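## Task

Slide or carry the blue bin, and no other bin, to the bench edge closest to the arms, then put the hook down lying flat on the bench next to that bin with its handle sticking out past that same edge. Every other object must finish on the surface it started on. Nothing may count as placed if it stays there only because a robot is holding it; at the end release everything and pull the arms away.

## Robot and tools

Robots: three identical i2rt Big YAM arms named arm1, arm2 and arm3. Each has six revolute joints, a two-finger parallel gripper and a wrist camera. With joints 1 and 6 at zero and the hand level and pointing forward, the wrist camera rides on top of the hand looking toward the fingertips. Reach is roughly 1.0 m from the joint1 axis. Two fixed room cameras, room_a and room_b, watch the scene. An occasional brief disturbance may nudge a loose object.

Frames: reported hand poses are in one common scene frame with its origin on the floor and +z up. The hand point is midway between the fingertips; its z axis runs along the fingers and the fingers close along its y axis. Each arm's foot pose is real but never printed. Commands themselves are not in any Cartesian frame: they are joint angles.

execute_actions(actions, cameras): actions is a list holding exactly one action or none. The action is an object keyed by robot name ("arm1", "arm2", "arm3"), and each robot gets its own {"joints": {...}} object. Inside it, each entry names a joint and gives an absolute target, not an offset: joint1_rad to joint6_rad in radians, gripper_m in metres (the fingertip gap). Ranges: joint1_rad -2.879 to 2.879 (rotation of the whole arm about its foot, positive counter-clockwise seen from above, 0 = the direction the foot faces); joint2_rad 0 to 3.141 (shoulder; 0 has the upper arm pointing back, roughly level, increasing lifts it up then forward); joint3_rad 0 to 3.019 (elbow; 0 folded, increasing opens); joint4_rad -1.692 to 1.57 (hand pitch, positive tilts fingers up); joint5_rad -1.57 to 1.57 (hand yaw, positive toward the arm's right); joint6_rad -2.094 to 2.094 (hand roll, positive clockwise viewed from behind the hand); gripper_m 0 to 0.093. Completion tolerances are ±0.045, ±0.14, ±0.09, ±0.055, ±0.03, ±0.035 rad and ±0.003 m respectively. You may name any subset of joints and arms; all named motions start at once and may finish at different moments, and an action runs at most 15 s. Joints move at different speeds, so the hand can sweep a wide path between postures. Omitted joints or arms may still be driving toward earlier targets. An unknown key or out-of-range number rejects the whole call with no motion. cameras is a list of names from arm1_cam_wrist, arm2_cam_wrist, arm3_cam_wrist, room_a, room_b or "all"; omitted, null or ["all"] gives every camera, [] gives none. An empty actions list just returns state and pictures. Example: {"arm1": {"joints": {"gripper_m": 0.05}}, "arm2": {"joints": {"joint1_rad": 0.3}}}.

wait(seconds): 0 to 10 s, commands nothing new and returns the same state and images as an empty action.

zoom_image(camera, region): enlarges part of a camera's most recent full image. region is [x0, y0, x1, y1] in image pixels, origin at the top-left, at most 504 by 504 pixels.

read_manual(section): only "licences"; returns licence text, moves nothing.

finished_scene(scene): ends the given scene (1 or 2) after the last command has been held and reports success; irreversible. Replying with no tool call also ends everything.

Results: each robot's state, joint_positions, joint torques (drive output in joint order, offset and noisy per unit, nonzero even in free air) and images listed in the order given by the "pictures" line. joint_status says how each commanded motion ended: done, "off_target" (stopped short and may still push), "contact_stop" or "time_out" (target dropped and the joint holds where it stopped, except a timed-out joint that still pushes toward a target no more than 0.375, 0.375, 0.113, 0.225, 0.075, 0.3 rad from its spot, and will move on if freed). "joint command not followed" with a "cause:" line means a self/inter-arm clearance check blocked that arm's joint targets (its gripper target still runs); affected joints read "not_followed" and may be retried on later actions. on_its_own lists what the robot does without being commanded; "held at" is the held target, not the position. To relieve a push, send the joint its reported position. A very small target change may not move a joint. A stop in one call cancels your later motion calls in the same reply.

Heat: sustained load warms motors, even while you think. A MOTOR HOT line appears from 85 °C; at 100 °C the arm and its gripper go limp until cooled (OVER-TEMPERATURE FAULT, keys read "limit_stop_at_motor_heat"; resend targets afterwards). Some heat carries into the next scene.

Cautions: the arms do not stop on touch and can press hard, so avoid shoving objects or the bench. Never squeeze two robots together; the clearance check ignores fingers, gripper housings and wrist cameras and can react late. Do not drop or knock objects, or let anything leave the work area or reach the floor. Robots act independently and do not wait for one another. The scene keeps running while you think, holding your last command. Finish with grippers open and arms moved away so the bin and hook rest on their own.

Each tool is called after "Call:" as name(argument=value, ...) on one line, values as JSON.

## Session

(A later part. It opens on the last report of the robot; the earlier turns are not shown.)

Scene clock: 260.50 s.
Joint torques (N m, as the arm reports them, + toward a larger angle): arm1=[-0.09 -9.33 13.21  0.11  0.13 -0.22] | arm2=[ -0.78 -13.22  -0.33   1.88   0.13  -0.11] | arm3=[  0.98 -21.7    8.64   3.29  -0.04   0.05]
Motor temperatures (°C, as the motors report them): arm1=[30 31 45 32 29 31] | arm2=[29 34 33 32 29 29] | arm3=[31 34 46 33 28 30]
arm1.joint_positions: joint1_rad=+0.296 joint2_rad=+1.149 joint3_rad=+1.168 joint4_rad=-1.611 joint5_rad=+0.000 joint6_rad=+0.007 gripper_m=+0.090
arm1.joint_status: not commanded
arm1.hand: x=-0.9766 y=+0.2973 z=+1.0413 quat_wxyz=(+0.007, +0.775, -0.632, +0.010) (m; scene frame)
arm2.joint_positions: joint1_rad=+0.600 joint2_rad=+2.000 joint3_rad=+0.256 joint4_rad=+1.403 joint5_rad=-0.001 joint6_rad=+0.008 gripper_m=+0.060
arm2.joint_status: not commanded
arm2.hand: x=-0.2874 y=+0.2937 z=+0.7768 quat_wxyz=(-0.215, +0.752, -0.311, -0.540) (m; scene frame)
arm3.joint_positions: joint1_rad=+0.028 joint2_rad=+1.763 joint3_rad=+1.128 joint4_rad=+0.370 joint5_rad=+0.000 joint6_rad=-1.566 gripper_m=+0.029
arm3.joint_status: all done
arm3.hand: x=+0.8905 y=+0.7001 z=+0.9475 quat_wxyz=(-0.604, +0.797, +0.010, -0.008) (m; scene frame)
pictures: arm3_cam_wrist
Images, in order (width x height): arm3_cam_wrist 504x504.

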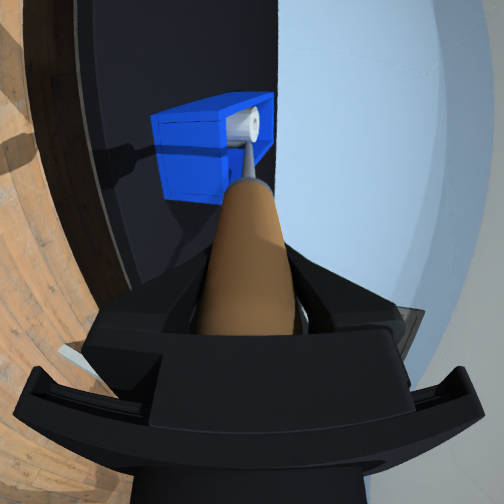

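Call:
execute_actions(actions=[{"arm3":{"joints":{"joint2_rad":1.53,"joint3_rad":0.92}}}], cameras=["arm3_cam_wrist","room_a"])

Call:
zoom_image(camera="arm3_cam_wrist", region=[90, 80, 280, 240])

Scene clock: 265.00 s.
Joint torques (N m, as the arm reports them, + toward a larger angle): arm1=[-0.67 -8.95 13.07  0.08  0.13 -0.23] | arm2=[ -0.69 -13.26  -0.32   1.86   0.14  -0.12] | arm3=[  0.8  -17.65   8.92   3.29  -0.04   0.06]
Motor temperatures (°C, as the motors report them): arm1=[30 31 45 32 29 31] | arm2=[29 34 33 32 29 29] | arm3=[31 34 45 32 28 30]
arm1.joint_positions: joint1_rad=+0.296 joint2_rad=+1.149 joint3_rad=+1.168 joint4_rad=-1.611 joint5_rad=+0.000 joint6_rad=+0.007 gripper_m=+0.090
arm1.joint_status: not commanded
arm1.hand: x=-0.9766 y=+0.2973 z=+1.0413 quat_wxyz=(+0.007, +0.775, -0.632, +0.010) (m; scene frame)
arm2.joint_positions: joint1_rad=+0.600 joint2_rad=+2.000 joint3_rad=+0.256 joint4_rad=+1.403 joint5_rad=-0.001 joint6_rad=+0.008 gripper_m=+0.060
arm2.joint_status: not commanded
arm2.hand: x=-0.2874 y=+0.2937 z=+0.7768 quat_wxyz=(-0.215, +0.752, -0.311, -0.540) (m; scene frame)
arm3.joint_positions: joint1_rad=+0.028 joint2_rad=+1.569 joint3_rad=+0.904 joint4_rad=+0.371 joint5_rad=+0.000 joint6_rad=-1.566 gripper_m=+0.029
arm3.joint_status: all done
arm3.hand: x=+0.8925 y=+0.6196 z=+0.9532 quat_wxyz=(-0.593, +0.805, +0.010, -0.007) (m; scene frame)
pictures: arm3_cam_wrist, room_a
Images, in order (width x height): arm3_cam_wrist 504x504, room_a 504x504.

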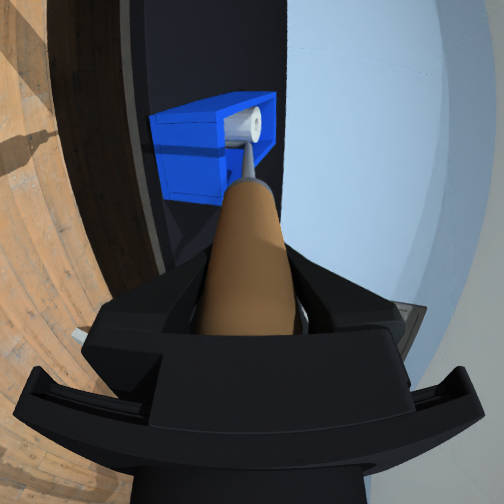

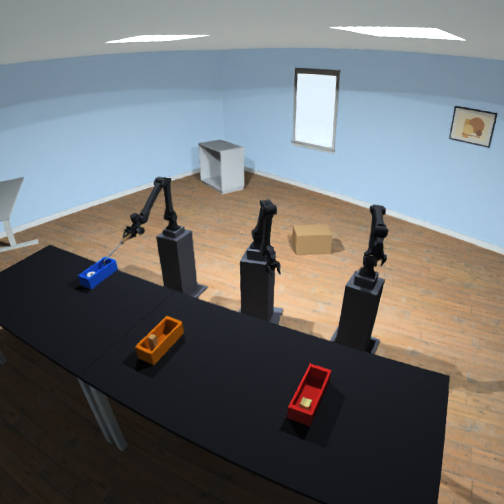

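Region (90, 80, 280, 240) of arm3_cam_wrist's 504x504 image, scaled by 2.653, with more detail than that image has; it fills the top 424 rows of this view, and the rest is white.

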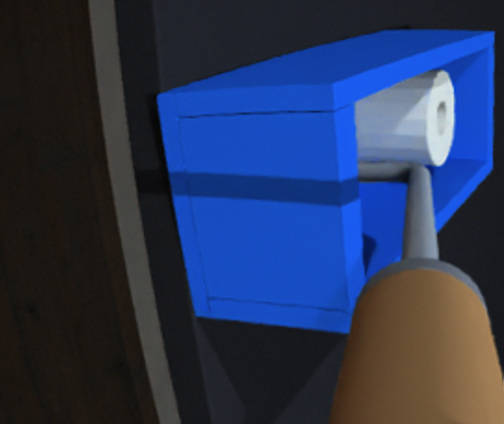

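Call:
zoom_image(camera="arm3_cam_wrist", region=[115, 90, 195, 230])

Call:
zoom_image(camera="room_a", region=[60, 220, 150, 300])

Region (115, 90, 195, 230) of arm3_cam_wrist's 504x504 image, scaled by 3.600, with more detail than that image has; it fills the left 288 columns of this view, and the rest is white.

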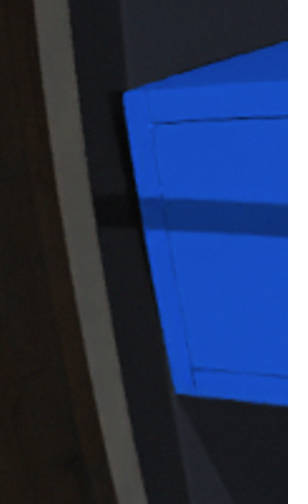

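Region (60, 220, 150, 300) of room_a's 504x504 image, scaled by 5.600, with more detail than that image has.

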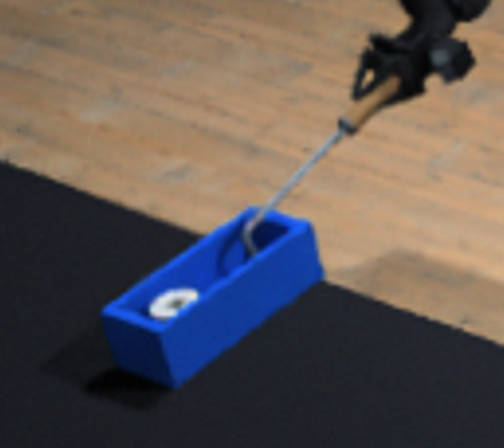

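Call:
execute_actions(actions=[{"arm3":{"joints":{"joint4_rad":0.72}}}], cameras=["arm3_cam_wrist"])

Scene clock: 279.63 s.
Joint torques (N m, as the arm reports them, + toward a larger angle): arm1=[-0.27 -9.14 13.16  0.3   0.04 -0.21] | arm2=[ -0.75 -13.25  -0.31   1.87   0.13  -0.12] | arm3=[  0.95 -17.58   9.54   4.19  -0.03   0.06]
Motor temperatures (°C, as the motors report them): arm1=[30 31 45 32 29 31] | arm2=[29 34 33 32 29 29] | arm3=[31 33 44 32 28 30]
arm1.joint_positions: joint1_rad=+0.296 joint2_rad=+1.149 joint3_rad=+1.168 joint4_rad=-1.611 joint5_rad=+0.000 joint6_rad=+0.007 gripper_m=+0.090
arm1.joint_status: not commanded
arm1.hand: x=-0.9766 y=+0.2973 z=+1.0413 quat_wxyz=(+0.007, +0.775, -0.632, +0.010) (m; scene frame)
arm2.joint_positions: joint1_rad=+0.600 joint2_rad=+2.000 joint3_rad=+0.256 joint4_rad=+1.403 joint5_rad=-0.001 joint6_rad=+0.008 gripper_m=+0.060
arm2.joint_status: not commanded
arm2.hand: x=-0.2874 y=+0.2937 z=+0.7768 quat_wxyz=(-0.215, +0.752, -0.311, -0.540) (m; scene frame)
arm3.joint_positions: joint1_rad=+0.028 joint2_rad=+1.569 joint3_rad=+0.898 joint4_rad=+0.668 joint5_rad=+0.000 joint6_rad=-1.566 gripper_m=+0.029
arm3.joint_status: all done
arm3.hand: x=+0.8920 y=+0.6292 z=+1.0215 quat_wxyz=(-0.703, +0.711, +0.009, -0.009) (m; scene frame)
pictures: arm3_cam_wrist
Images, in order (width x height): arm3_cam_wrist 504x504.

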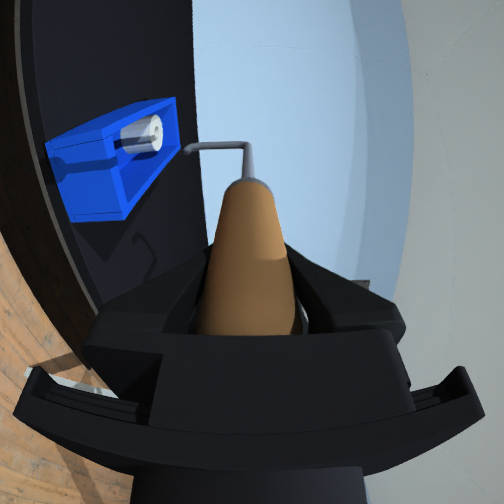

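Call:
execute_actions(actions=[{"arm3":{"joints":{"joint1_rad":0.195}}}], cameras=[])

Call:
execute_actions(actions=[{"arm3":{"joints":{"joint2_rad":2.21,"joint3_rad":1.69}}}], cameras=["arm3_cam_wrist","room_a"])

Scene clock: 285.23 s.
Joint torques (N m, as the arm reports them, + toward a larger angle): arm1=[-0.32 -9.95 13.09  0.17  0.11 -0.17] | arm2=[ -0.62 -13.3   -0.27   1.83   0.13  -0.12] | arm3=[  0.56 -17.88   9.4    4.31  -0.03   0.06]
Motor temperatures (°C, as the motors report them): arm1=[30 31 45 32 29 31] | arm2=[29 34 33 32 29 29] | arm3=[31 33 43 33 28 30]
arm1.joint_positions: joint1_rad=+0.296 joint2_rad=+1.149 joint3_rad=+1.168 joint4_rad=-1.611 joint5_rad=+0.000 joint6_rad=+0.007 gripper_m=+0.090
arm1.joint_status: not commanded
arm1.hand: x=-0.9766 y=+0.2973 z=+1.0413 quat_wxyz=(+0.007, +0.775, -0.632, +0.010) (m; scene frame)
arm2.joint_positions: joint1_rad=+0.600 joint2_rad=+2.000 joint3_rad=+0.256 joint4_rad=+1.403 joint5_rad=-0.001 joint6_rad=+0.008 gripper_m=+0.060
arm2.joint_status: not commanded
arm2.hand: x=-0.2874 y=+0.2937 z=+0.7768 quat_wxyz=(-0.215, +0.752, -0.311, -0.540) (m; scene frame)
arm3.joint_positions: joint1_rad=+0.207 joint2_rad=+1.569 joint3_rad=+0.898 joint4_rad=+0.668 joint5_rad=+0.000 joint6_rad=-1.567 gripper_m=+0.029
arm3.joint_status: all done
arm3.hand: x=+0.7795 y=+0.6163 z=+1.0211 quat_wxyz=(-0.699, +0.708, +0.072, -0.072) (m; scene frame)
pictures: none
No camera images: the call's "cameras" was empty. Leave "cameras" out to get every camera's image.

Scene clock: 286.70 s.
Joint torques (N m, as the arm reports them, + toward a larger angle): arm1=[ 0.02 -9.25 13.3   0.17  0.11 -0.19] | arm2=[ -0.71 -13.37  -0.28   1.88   0.13  -0.12] | arm3=[  0.57 -30.51  14.57   3.69  -0.02   0.11]
Motor temperatures (°C, as the motors report them): arm1=[30 31 45 32 29 31] | arm2=[29 34 33 32 29 29] | arm3=[31 33 44 33 28 30]
arm1.joint_positions: joint1_rad=+0.296 joint2_rad=+1.149 joint3_rad=+1.168 joint4_rad=-1.611 joint5_rad=+0.000 joint6_rad=+0.007 gripper_m=+0.090
arm1.joint_status: not commanded
arm1.hand: x=-0.9766 y=+0.2973 z=+1.0413 quat_wxyz=(+0.007, +0.775, -0.632, +0.010) (m; scene frame)
arm2.joint_positions: joint1_rad=+0.600 joint2_rad=+2.000 joint3_rad=+0.256 joint4_rad=+1.403 joint5_rad=-0.001 joint6_rad=+0.008 gripper_m=+0.060
arm2.joint_status: not commanded
arm2.hand: x=-0.2874 y=+0.2937 z=+0.7768 quat_wxyz=(-0.215, +0.752, -0.311, -0.540) (m; scene frame)
arm3.joint_positions: joint1_rad=+0.207 joint2_rad=+2.272 joint3_rad=+1.606 joint4_rad=+0.681 joint5_rad=+0.000 joint6_rad=-1.568 gripper_m=+0.029
arm3.joint_status: all done
arm3.hand: x=+0.7332 y=+0.8407 z=+0.8913 quat_wxyz=(-0.705, +0.701, +0.072, -0.073) (m; scene frame)
pictures: arm3_cam_wrist, room_a
Images, in order (width x height): arm3_cam_wrist 504x504, room_a 504x504.

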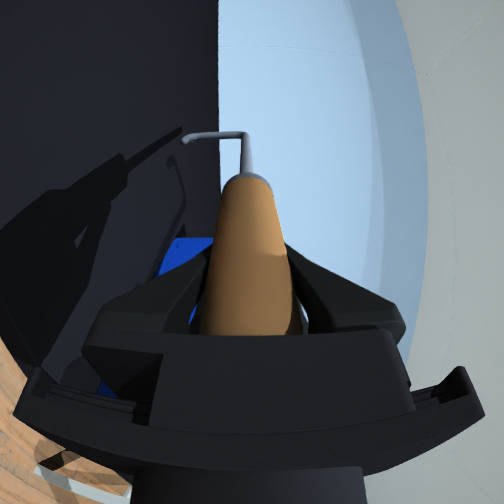

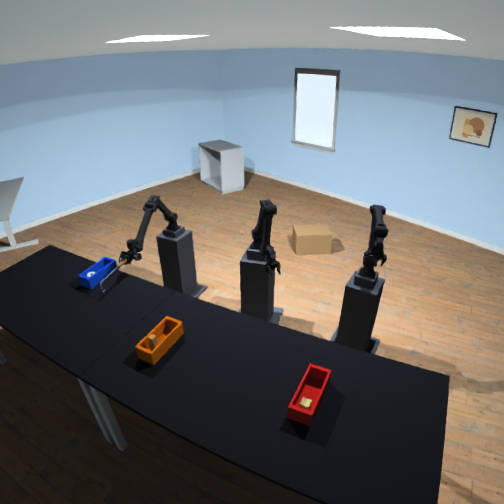

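Call:
execute_actions(actions=[{"arm3":{"joints":{"joint2_rad":2.33,"joint4_rad":0.79,"joint5_rad":0.12,"joint6_rad":0}}}], cameras=["arm3_cam_wrist","room_a"])

Call:
zoom_image(camera="room_a", region=[60, 220, 170, 320])

Scene clock: 297.90 s.
Joint torques (N m, as the arm reports them, + toward a larger angle): arm1=[-0.06 -9.06 13.23  0.25  0.1  -0.2 ] | arm2=[ -0.67 -13.37  -0.29   1.86   0.13  -0.12] | arm3=[  0.98 -28.73  12.48   3.    -0.09   0.15]
Motor temperatures (°C, as the motors report them): arm1=[30 31 45 32 29 31] | arm2=[29 34 33 32 29 29] | arm3=[31 34 46 33 28 30]
arm1.joint_positions: joint1_rad=+0.296 joint2_rad=+1.149 joint3_rad=+1.168 joint4_rad=-1.611 joint5_rad=+0.000 joint6_rad=+0.007 gripper_m=+0.090
arm1.joint_status: not commanded
arm1.hand: x=-0.9766 y=+0.2973 z=+1.0413 quat_wxyz=(+0.007, +0.775, -0.632, +0.010) (m; scene frame)
arm2.joint_positions: joint1_rad=+0.600 joint2_rad=+2.000 joint3_rad=+0.256 joint4_rad=+1.403 joint5_rad=-0.001 joint6_rad=+0.008 gripper_m=+0.060
arm2.joint_status: not commanded
arm2.hand: x=-0.2874 y=+0.2937 z=+0.7768 quat_wxyz=(-0.215, +0.752, -0.311, -0.540) (m; scene frame)
arm3.joint_positions: joint1_rad=+0.200 joint2_rad=+2.372 joint3_rad=+1.625 joint4_rad=+0.766 joint5_rad=+0.122 joint6_rad=-0.012 gripper_m=+0.029
arm3.joint_status: all done
arm3.hand: x=+0.7591 y=+0.8469 z=+0.8382 quat_wxyz=(-0.487, +0.519, -0.474, -0.518) (m; scene frame)
pictures: arm3_cam_wrist, room_a
Images, in order (width x height): arm3_cam_wrist 504x504, room_a 504x504.

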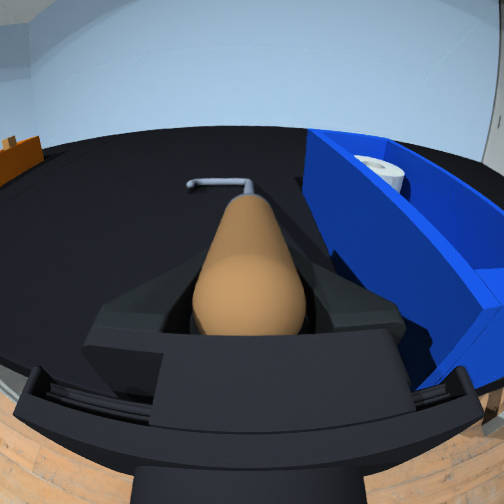

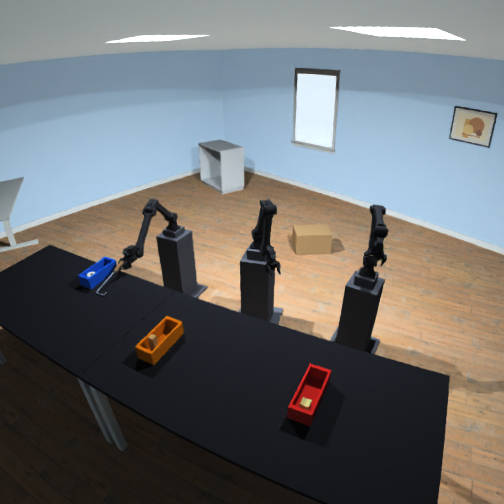

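Region (60, 220, 170, 320) of room_a's 504x504 image, scaled by 4.582, with more detail than that image has; it fills the top 458 rows of this view, and the rest is white.

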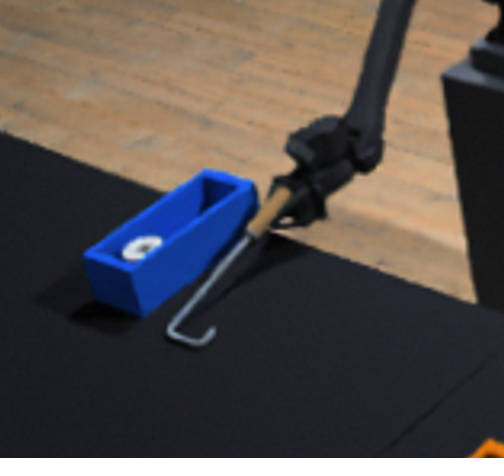

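Call:
execute_actions(actions=[{"arm3":{"joints":{"joint2_rad":2.30,"joint3_rad":1.43,"joint4_rad":0.96}}}], cameras=["arm3_cam_wrist","room_a"])

Call:
zoom_image(camera="room_a", region=[60, 220, 170, 320])

Scene clock: 308.00 s.
Joint torques (N m, as the arm reports them, + toward a larger angle): arm1=[-0.62 -9.41 13.24  0.23  0.06 -0.16] | arm2=[ -0.71 -13.12  -0.3    1.86   0.13  -0.12] | arm3=[  0.96 -26.85   6.11   2.89  -0.08   0.07]
Motor temperatures (°C, as the motors report them): arm1=[30 31 45 32 29 31] | arm2=[29 34 33 32 29 29] | arm3=[31 34 46 33 28 30]
arm1.joint_positions: joint1_rad=+0.296 joint2_rad=+1.149 joint3_rad=+1.168 joint4_rad=-1.611 joint5_rad=+0.000 joint6_rad=+0.007 gripper_m=+0.090
arm1.joint_status: not commanded
arm1.hand: x=-0.9766 y=+0.2973 z=+1.0413 quat_wxyz=(+0.007, +0.775, -0.632, +0.010) (m; scene frame)
arm2.joint_positions: joint1_rad=+0.600 joint2_rad=+2.000 joint3_rad=+0.256 joint4_rad=+1.403 joint5_rad=-0.001 joint6_rad=+0.008 gripper_m=+0.060
arm2.joint_status: not commanded
arm2.hand: x=-0.2874 y=+0.2937 z=+0.7768 quat_wxyz=(-0.215, +0.752, -0.311, -0.540) (m; scene frame)
arm3.joint_positions: joint1_rad=+0.200 joint2_rad=+2.340 joint3_rad=+1.429 joint4_rad=+0.940 joint5_rad=+0.122 joint6_rad=-0.008 gripper_m=+0.028
arm3.joint_status: all done
arm3.hand: x=+0.7696 y=+0.7947 z=+0.8096 quat_wxyz=(-0.488, +0.515, -0.473, -0.522) (m; scene frame)
pictures: arm3_cam_wrist, room_a
Images, in order (width x height): arm3_cam_wrist 504x504, room_a 504x504.

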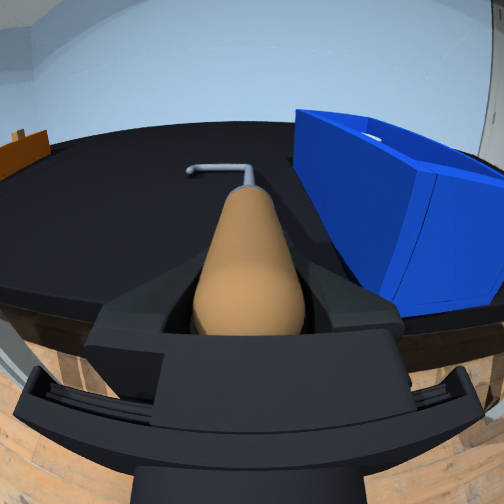

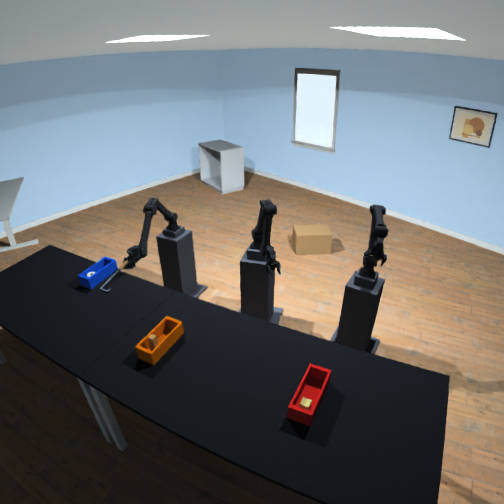

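Region (60, 220, 170, 320) of room_a's 504x504 image, scaled by 4.582, with more detail than that image has; it fills the top 458 rows of this view, and the rest is white.

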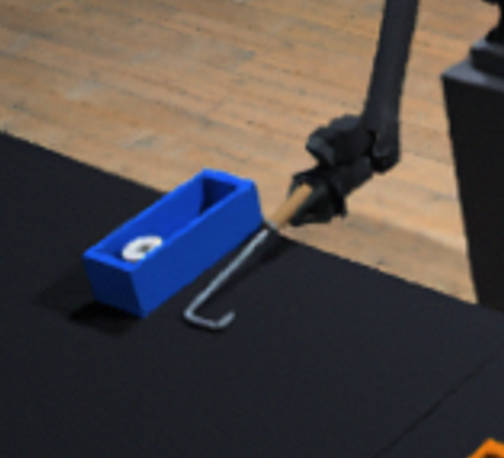

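Call:
execute_actions(actions=[{"arm3":{"joints":{"joint2_rad":2.345}}}], cameras=["arm3_cam_wrist","room_a"])

Call:
zoom_image(camera="room_a", region=[60, 220, 170, 320])

Scene clock: 314.43 s.
Joint torques (N m, as the arm reports them, + toward a larger angle): arm1=[-0.44 -9.16 13.17  0.13  0.12 -0.23] | arm2=[ -0.75 -13.27  -0.28   1.88   0.14  -0.12] | arm3=[  1.08 -23.67   6.08   2.78  -0.07   0.07]
Motor temperatures (°C, as the motors report them): arm1=[30 31 45 32 29 31] | arm2=[29 34 33 32 29 29] | arm3=[31 35 44 32 28 30]
arm1.joint_positions: joint1_rad=+0.296 joint2_rad=+1.149 joint3_rad=+1.168 joint4_rad=-1.611 joint5_rad=+0.000 joint6_rad=+0.007 gripper_m=+0.090
arm1.joint_status: not commanded
arm1.hand: x=-0.9766 y=+0.2973 z=+1.0413 quat_wxyz=(+0.007, +0.775, -0.632, +0.010) (m; scene frame)
arm2.joint_positions: joint1_rad=+0.600 joint2_rad=+2.000 joint3_rad=+0.256 joint4_rad=+1.403 joint5_rad=-0.001 joint6_rad=+0.008 gripper_m=+0.060
arm2.joint_status: not commanded
arm2.hand: x=-0.2874 y=+0.2937 z=+0.7768 quat_wxyz=(-0.215, +0.752, -0.311, -0.540) (m; scene frame)
arm3.joint_positions: joint1_rad=+0.200 joint2_rad=+2.349 joint3_rad=+1.429 joint4_rad=+0.943 joint5_rad=+0.122 joint6_rad=-0.007 gripper_m=+0.028
arm3.joint_status: all done
arm3.hand: x=+0.7698 y=+0.7940 z=+0.8030 quat_wxyz=(-0.486, +0.517, -0.475, -0.521) (m; scene frame)
pictures: arm3_cam_wrist, room_a
Images, in order (width x height): arm3_cam_wrist 504x504, room_a 504x504.

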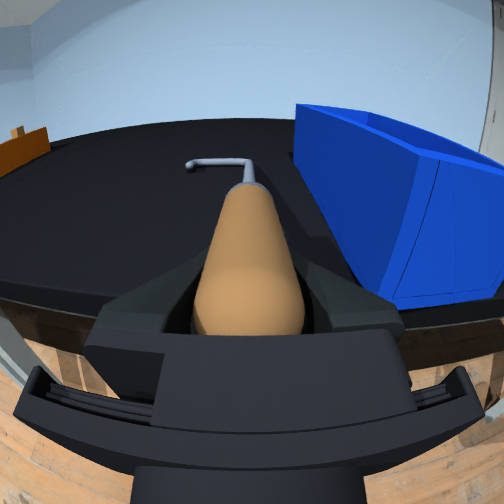

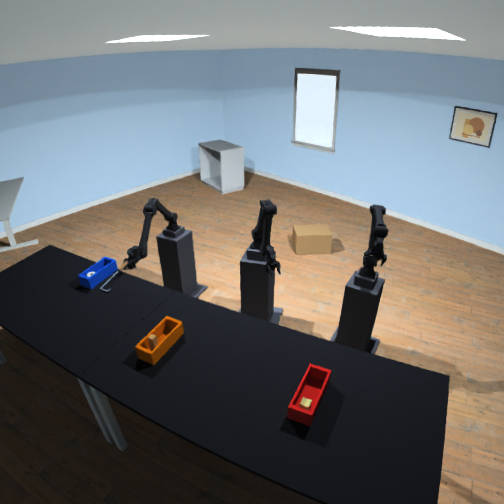

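Region (60, 220, 170, 320) of room_a's 504x504 image, scaled by 4.582, with more detail than that image has; it fills the top 458 rows of this view, and the rest is white.

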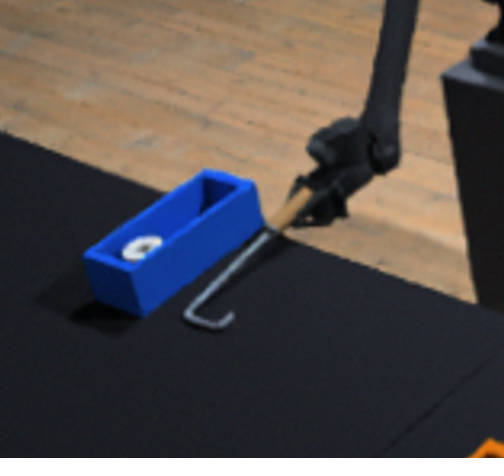

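Call:
execute_actions(actions=[{"arm3":{"joints":{"joint2_rad":2.38}}}], cameras=["arm3_cam_wrist"])

Scene clock: 321.70 s.
Joint torques (N m, as the arm reports them, + toward a larger angle): arm1=[-0.19 -9.16 13.05  0.14  0.11 -0.2 ] | arm2=[ -0.66 -13.18  -0.32   1.89   0.13  -0.12] | arm3=[  1.24 -23.64   5.95   2.22  -0.07   0.08]
Motor temperatures (°C, as the motors report them): arm1=[30 31 45 32 29 31] | arm2=[29 34 33 32 29 29] | arm3=[31 34 43 32 28 30]
arm1.joint_positions: joint1_rad=+0.296 joint2_rad=+1.149 joint3_rad=+1.168 joint4_rad=-1.611 joint5_rad=+0.000 joint6_rad=+0.007 gripper_m=+0.090
arm1.joint_status: not commanded
arm1.hand: x=-0.9766 y=+0.2973 z=+1.0413 quat_wxyz=(+0.007, +0.775, -0.632, +0.010) (m; scene frame)
arm2.joint_positions: joint1_rad=+0.600 joint2_rad=+2.000 joint3_rad=+0.256 joint4_rad=+1.403 joint5_rad=-0.001 joint6_rad=+0.008 gripper_m=+0.060
arm2.joint_status: not commanded
arm2.hand: x=-0.2874 y=+0.2937 z=+0.7768 quat_wxyz=(-0.215, +0.752, -0.311, -0.540) (m; scene frame)
arm3.joint_positions: joint1_rad=+0.200 joint2_rad=+2.383 joint3_rad=+1.429 joint4_rad=+0.954 joint5_rad=+0.122 joint6_rad=-0.007 gripper_m=+0.028
arm3.joint_status: all done
arm3.hand: x=+0.7705 y=+0.7908 z=+0.7786 quat_wxyz=(-0.481, +0.524, -0.480, -0.514) (m; scene frame)
pictures: arm3_cam_wrist
Images, in order (width x height): arm3_cam_wrist 504x504.

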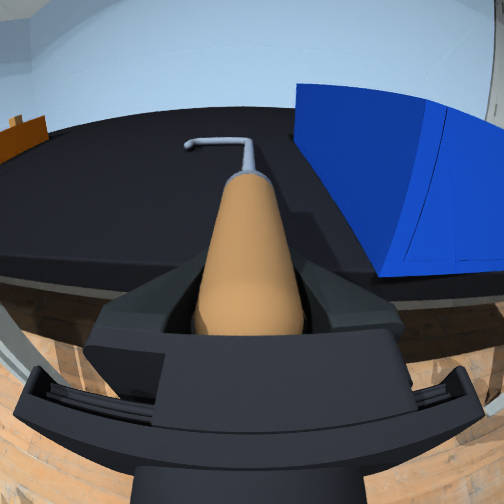

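Call:
execute_actions(actions=[{"arm3":{"joints":{"gripper_m":0.07}}}], cameras=["arm3_cam_wrist","room_a"])

Scene clock: 328.87 s.
Joint torques (N m, as the arm reports them, + toward a larger angle): arm1=[-0.6  -9.56 13.3   0.16  0.13 -0.15] | arm2=[ -0.8  -13.2   -0.3    1.82   0.13  -0.12] | arm3=[  1.29 -23.75   5.85   2.26  -0.05   0.06]
Motor temperatures (°C, as the motors report them): arm1=[30 31 45 32 29 31] | arm2=[29 34 33 32 29 29] | arm3=[31 34 42 32 28 30]
arm1.joint_positions: joint1_rad=+0.296 joint2_rad=+1.149 joint3_rad=+1.168 joint4_rad=-1.611 joint5_rad=+0.000 joint6_rad=+0.007 gripper_m=+0.090
arm1.joint_status: not commanded
arm1.hand: x=-0.9766 y=+0.2973 z=+1.0413 quat_wxyz=(+0.007, +0.775, -0.632, +0.010) (m; scene frame)
arm2.joint_positions: joint1_rad=+0.600 joint2_rad=+2.000 joint3_rad=+0.256 joint4_rad=+1.403 joint5_rad=-0.001 joint6_rad=+0.008 gripper_m=+0.060
arm2.joint_status: not commanded
arm2.hand: x=-0.2874 y=+0.2937 z=+0.7768 quat_wxyz=(-0.215, +0.752, -0.311, -0.540) (m; scene frame)
arm3.joint_positions: joint1_rad=+0.200 joint2_rad=+2.383 joint3_rad=+1.429 joint4_rad=+0.954 joint5_rad=+0.122 joint6_rad=-0.007 gripper_m=+0.070
arm3.joint_status: all done
arm3.hand: x=+0.7705 y=+0.7908 z=+0.7786 quat_wxyz=(-0.481, +0.524, -0.480, -0.514) (m; scene frame)
pictures: arm3_cam_wrist, room_a
Images, in order (width x height): arm3_cam_wrist 504x504, room_a 504x504.

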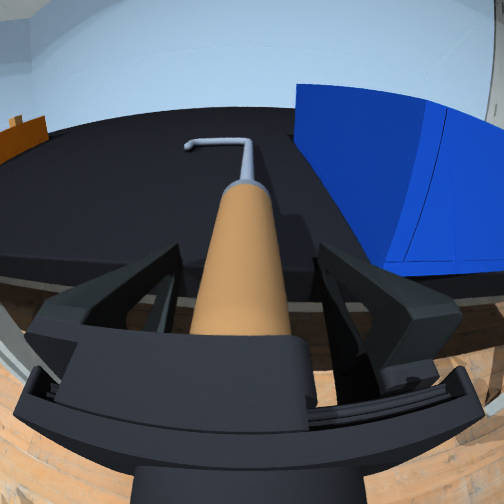

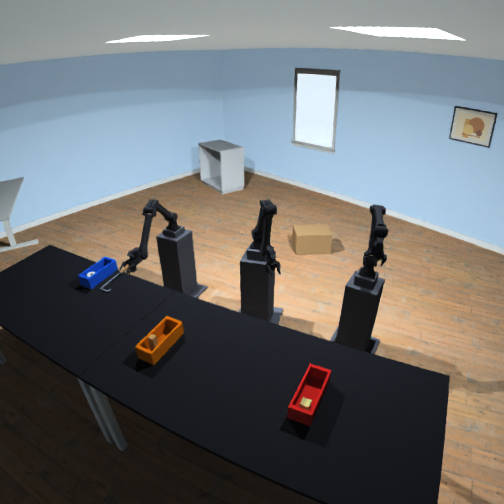

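Call:
execute_actions(actions=[{"arm3":{"joints":{"joint2_rad":2.17,"joint3_rad":1.01,"joint4_rad":1.2}}}], cameras=[])

Call:
execute_actions(actions=[{"arm3":{"joints":{"joint1_rad":0.02,"joint5_rad":0}}}], cameras=["arm3_cam_wrist"])

Scene clock: 335.60 s.
Joint torques (N m, as the arm reports them, + toward a larger angle): arm1=[ 0.26 -9.14 13.11  0.3   0.06 -0.19] | arm2=[ -0.57 -13.31  -0.3    1.85   0.13  -0.11] | arm3=[  0.85 -20.32   4.39   2.53  -0.06   0.08]
Motor temperatures (°C, as the motors report them): arm1=[30 31 45 32 29 31] | arm2=[29 34 33 32 29 29] | arm3=[31 34 42 32 28 30]
arm1.joint_positions: joint1_rad=+0.296 joint2_rad=+1.149 joint3_rad=+1.168 joint4_rad=-1.611 joint5_rad=+0.000 joint6_rad=+0.007 gripper_m=+0.090
arm1.joint_status: not commanded
arm1.hand: x=-0.9766 y=+0.2973 z=+1.0413 quat_wxyz=(+0.007, +0.775, -0.632, +0.010) (m; scene frame)
arm2.joint_positions: joint1_rad=+0.600 joint2_rad=+2.000 joint3_rad=+0.256 joint4_rad=+1.403 joint5_rad=-0.001 joint6_rad=+0.008 gripper_m=+0.060
arm2.joint_status: not commanded
arm2.hand: x=-0.2874 y=+0.2937 z=+0.7768 quat_wxyz=(-0.215, +0.752, -0.311, -0.540) (m; scene frame)
arm3.joint_positions: joint1_rad=+0.200 joint2_rad=+2.179 joint3_rad=+1.010 joint4_rad=+1.188 joint5_rad=+0.122 joint6_rad=-0.007 gripper_m=+0.070
arm3.joint_status: all done
arm3.hand: x=+0.7942 y=+0.6724 z=+0.8051 quat_wxyz=(-0.485, +0.518, -0.476, -0.519) (m; scene frame)
pictures: none
No camera images: the call's "cameras" was empty. Leave "cameras" out to get every camera's image.

Scene clock: 336.67 s.
Joint torques (N m, as the arm reports them, + toward a larger angle): arm1=[-0.2  -9.5  13.23  0.21  0.07 -0.2 ] | arm2=[ -0.78 -13.26  -0.3    1.87   0.13  -0.12] | arm3=[  2.51 -19.81   4.31   2.57  -0.1    0.06]
Motor temperatures (°C, as the motors report them): arm1=[30 31 45 32 29 31] | arm2=[29 34 33 32 29 29] | arm3=[31 34 42 32 28 30]
arm1.joint_positions: joint1_rad=+0.296 joint2_rad=+1.149 joint3_rad=+1.168 joint4_rad=-1.611 joint5_rad=+0.000 joint6_rad=+0.007 gripper_m=+0.090
arm1.joint_status: not commanded
arm1.hand: x=-0.9766 y=+0.2973 z=+1.0413 quat_wxyz=(+0.007, +0.775, -0.632, +0.010) (m; scene frame)
arm2.joint_positions: joint1_rad=+0.600 joint2_rad=+2.000 joint3_rad=+0.256 joint4_rad=+1.403 joint5_rad=-0.001 joint6_rad=+0.008 gripper_m=+0.060
arm2.joint_status: not commanded
arm2.hand: x=-0.2874 y=+0.2937 z=+0.7768 quat_wxyz=(-0.215, +0.752, -0.311, -0.540) (m; scene frame)
arm3.joint_positions: joint1_rad=+0.008 joint2_rad=+2.179 joint3_rad=+1.010 joint4_rad=+1.188 joint5_rad=+0.002 joint6_rad=-0.007 gripper_m=+0.070
arm3.joint_status: all done
arm3.hand: x=+0.9056 y=+0.6829 z=+0.8055 quat_wxyz=(-0.505, +0.501, -0.494, -0.501) (m; scene frame)
pictures: arm3_cam_wrist
Images, in order (width x height): arm3_cam_wrist 504x504.

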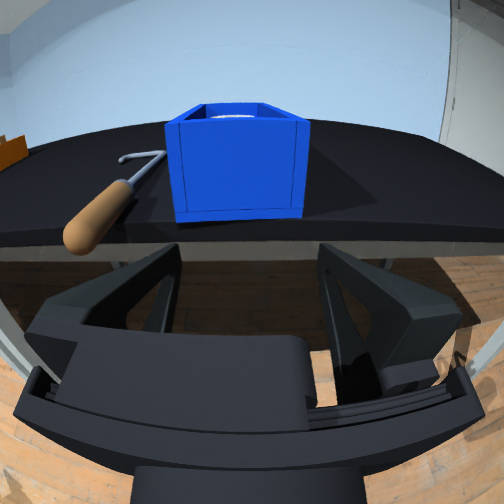

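Call:
zoom_image(camera="arm3_cam_wrist", region=[50, 140, 350, 270])

Region (50, 140, 350, 270) of arm3_cam_wrist's 504x504 image, scaled by 1.680, with more detail than that image has; it fills the top 218 rows of this view, and the rest is white.

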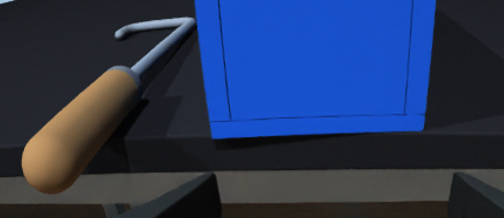

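Call:
execute_actions(actions=[{"arm3":{"joints":{"joint2_rad":2.30,"joint3_rad":1.385,"joint4_rad":0.97}}}], cameras=["arm3_cam_wrist","room_a"])

Scene clock: 350.03 s.
Joint torques (N m, as the arm reports them, + toward a larger angle): arm1=[-0.2  -9.06 13.18  0.23  0.1  -0.2 ] | arm2=[ -0.64 -13.16  -0.28   1.86   0.13  -0.12] | arm3=[  2.46 -24.18   8.44   1.85  -0.09   0.07]
Motor temperatures (°C, as the motors report them): arm1=[30 31 45 32 29 31] | arm2=[29 34 33 32 29 29] | arm3=[31 34 41 32 28 30]
arm1.joint_positions: joint1_rad=+0.296 joint2_rad=+1.149 joint3_rad=+1.168 joint4_rad=-1.611 joint5_rad=+0.000 joint6_rad=+0.007 gripper_m=+0.090
arm1.joint_status: not commanded
arm1.hand: x=-0.9766 y=+0.2973 z=+1.0413 quat_wxyz=(+0.007, +0.775, -0.632, +0.010) (m; scene frame)
arm2.joint_positions: joint1_rad=+0.600 joint2_rad=+2.000 joint3_rad=+0.256 joint4_rad=+1.403 joint5_rad=-0.001 joint6_rad=+0.008 gripper_m=+0.060
arm2.joint_status: not commanded
arm2.hand: x=-0.2874 y=+0.2937 z=+0.7768 quat_wxyz=(-0.215, +0.752, -0.311, -0.540) (m; scene frame)
arm3.joint_positions: joint1_rad=+0.008 joint2_rad=+2.312 joint3_rad=+1.353 joint4_rad=+0.974 joint5_rad=+0.002 joint6_rad=-0.007 gripper_m=+0.070
arm3.joint_status: all done
arm3.hand: x=+0.9050 y=+0.7864 z=+0.8039 quat_wxyz=(-0.503, +0.502, -0.495, -0.500) (m; scene frame)
pictures: arm3_cam_wrist, room_a
Images, in order (width x height): arm3_cam_wrist 504x504, room_a 504x504.

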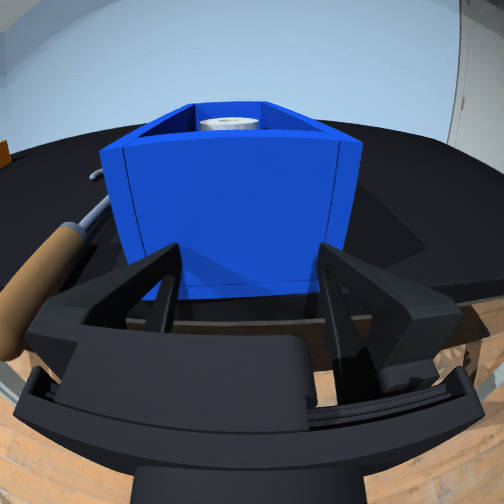

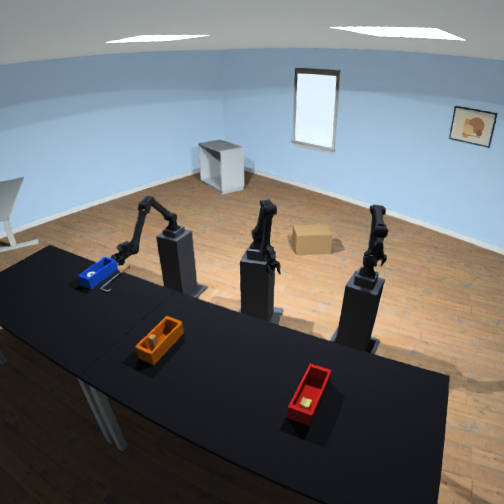

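Call:
execute_actions(actions=[{"arm3":{"joints":{"joint2_rad":2.325,"joint3_rad":1.445,"joint4_rad":0.935}}}], cameras=["arm3_cam_wrist"])

Call:
execute_actions(actions=[{"arm3":{"joints":{"joint2_rad":2.0,"joint3_rad":0.85,"joint4_rad":1.1}}}], cameras=["arm3_cam_wrist"])

Call:
zoom_image(camera="arm3_cam_wrist", region=[50, 90, 350, 270])

Scene clock: 356.83 s.
Joint torques (N m, as the arm reports them, + toward a larger angle): arm1=[-0.87 -9.79 13.27  0.08  0.07 -0.21] | arm2=[ -0.75 -13.35  -0.29   1.88   0.13  -0.12] | arm3=[  2.31 -23.17  10.17   1.8   -0.06   0.07]
Motor temperatures (°C, as the motors report them): arm1=[30 30 45 32 29 31] | arm2=[29 34 32 32 29 29] | arm3=[31 34 41 32 28 30]
arm1.joint_positions: joint1_rad=+0.296 joint2_rad=+1.149 joint3_rad=+1.168 joint4_rad=-1.611 joint5_rad=+0.000 joint6_rad=+0.007 gripper_m=+0.090
arm1.joint_status: not commanded
arm1.hand: x=-0.9766 y=+0.2973 z=+1.0413 quat_wxyz=(+0.007, +0.775, -0.632, +0.010) (m; scene frame)
arm2.joint_positions: joint1_rad=+0.600 joint2_rad=+2.000 joint3_rad=+0.256 joint4_rad=+1.403 joint5_rad=-0.001 joint6_rad=+0.008 gripper_m=+0.060
arm2.joint_status: not commanded
arm2.hand: x=-0.2874 y=+0.2937 z=+0.7768 quat_wxyz=(-0.215, +0.752, -0.311, -0.540) (m; scene frame)
arm3.joint_positions: joint1_rad=+0.008 joint2_rad=+2.327 joint3_rad=+1.395 joint4_rad=+0.940 joint5_rad=+0.001 joint6_rad=-0.006 gripper_m=+0.070
arm3.joint_status: all done
arm3.hand: x=+0.9047 y=+0.7983 z=+0.8038 quat_wxyz=(-0.501, +0.504, -0.496, -0.499) (m; scene frame)
pictures: arm3_cam_wrist
Images, in order (width x height): arm3_cam_wrist 504x504.

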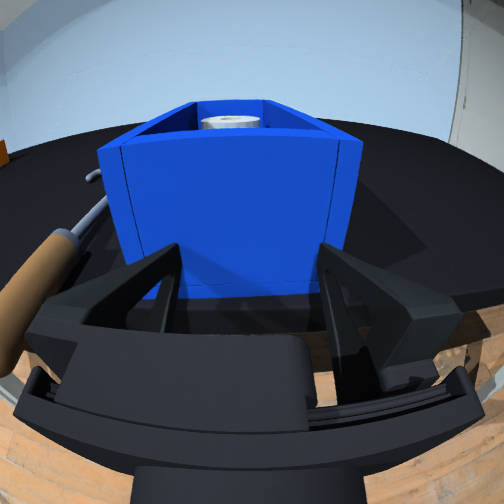

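Scene clock: 358.17 s.
Joint torques (N m, as the arm reports them, + toward a larger angle): arm1=[ 0.05 -8.94 13.16  0.03  0.11 -0.2 ] | arm2=[ -0.59 -13.35  -0.26   1.88   0.13  -0.13] | arm3=[  2.35 -18.87   4.66   2.34  -0.06   0.05]
Motor temperatures (°C, as the motors report them): arm1=[30 30 45 32 29 31] | arm2=[29 34 32 32 29 29] | arm3=[31 34 41 32 28 30]
arm1.joint_positions: joint1_rad=+0.296 joint2_rad=+1.149 joint3_rad=+1.168 joint4_rad=-1.611 joint5_rad=+0.000 joint6_rad=+0.007 gripper_m=+0.090
arm1.joint_status: not commanded
arm1.hand: x=-0.9766 y=+0.2973 z=+1.0413 quat_wxyz=(+0.007, +0.775, -0.632, +0.010) (m; scene frame)
arm2.joint_positions: joint1_rad=+0.600 joint2_rad=+2.000 joint3_rad=+0.256 joint4_rad=+1.403 joint5_rad=-0.001 joint6_rad=+0.008 gripper_m=+0.060
arm2.joint_status: not commanded
arm2.hand: x=-0.2874 y=+0.2937 z=+0.7768 quat_wxyz=(-0.215, +0.752, -0.311, -0.540) (m; scene frame)
arm3.joint_positions: joint1_rad=+0.008 joint2_rad=+2.016 joint3_rad=+0.846 joint4_rad=+1.094 joint5_rad=+0.001 joint6_rad=-0.006 gripper_m=+0.070
arm3.joint_status: all done
arm3.hand: x=+0.9056 y=+0.6341 z=+0.8226 quat_wxyz=(-0.480, +0.525, -0.517, -0.477) (m; scene frame)
pictures: arm3_cam_wrist
Images, in order (width x height): arm3_cam_wrist 504x504.

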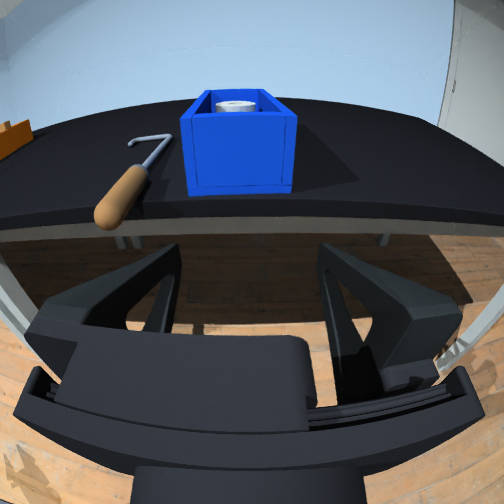

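Region (50, 90, 350, 270) of arm3_cam_wrist's 504x504 image, scaled by 1.680, with more detail than that image has; it fills the top 302 rows of this view, and the rest is white.

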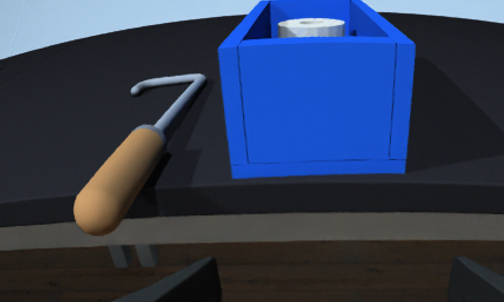

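Good.

Call:
finished_scene(scene=2)

The scene is finished: the task was done.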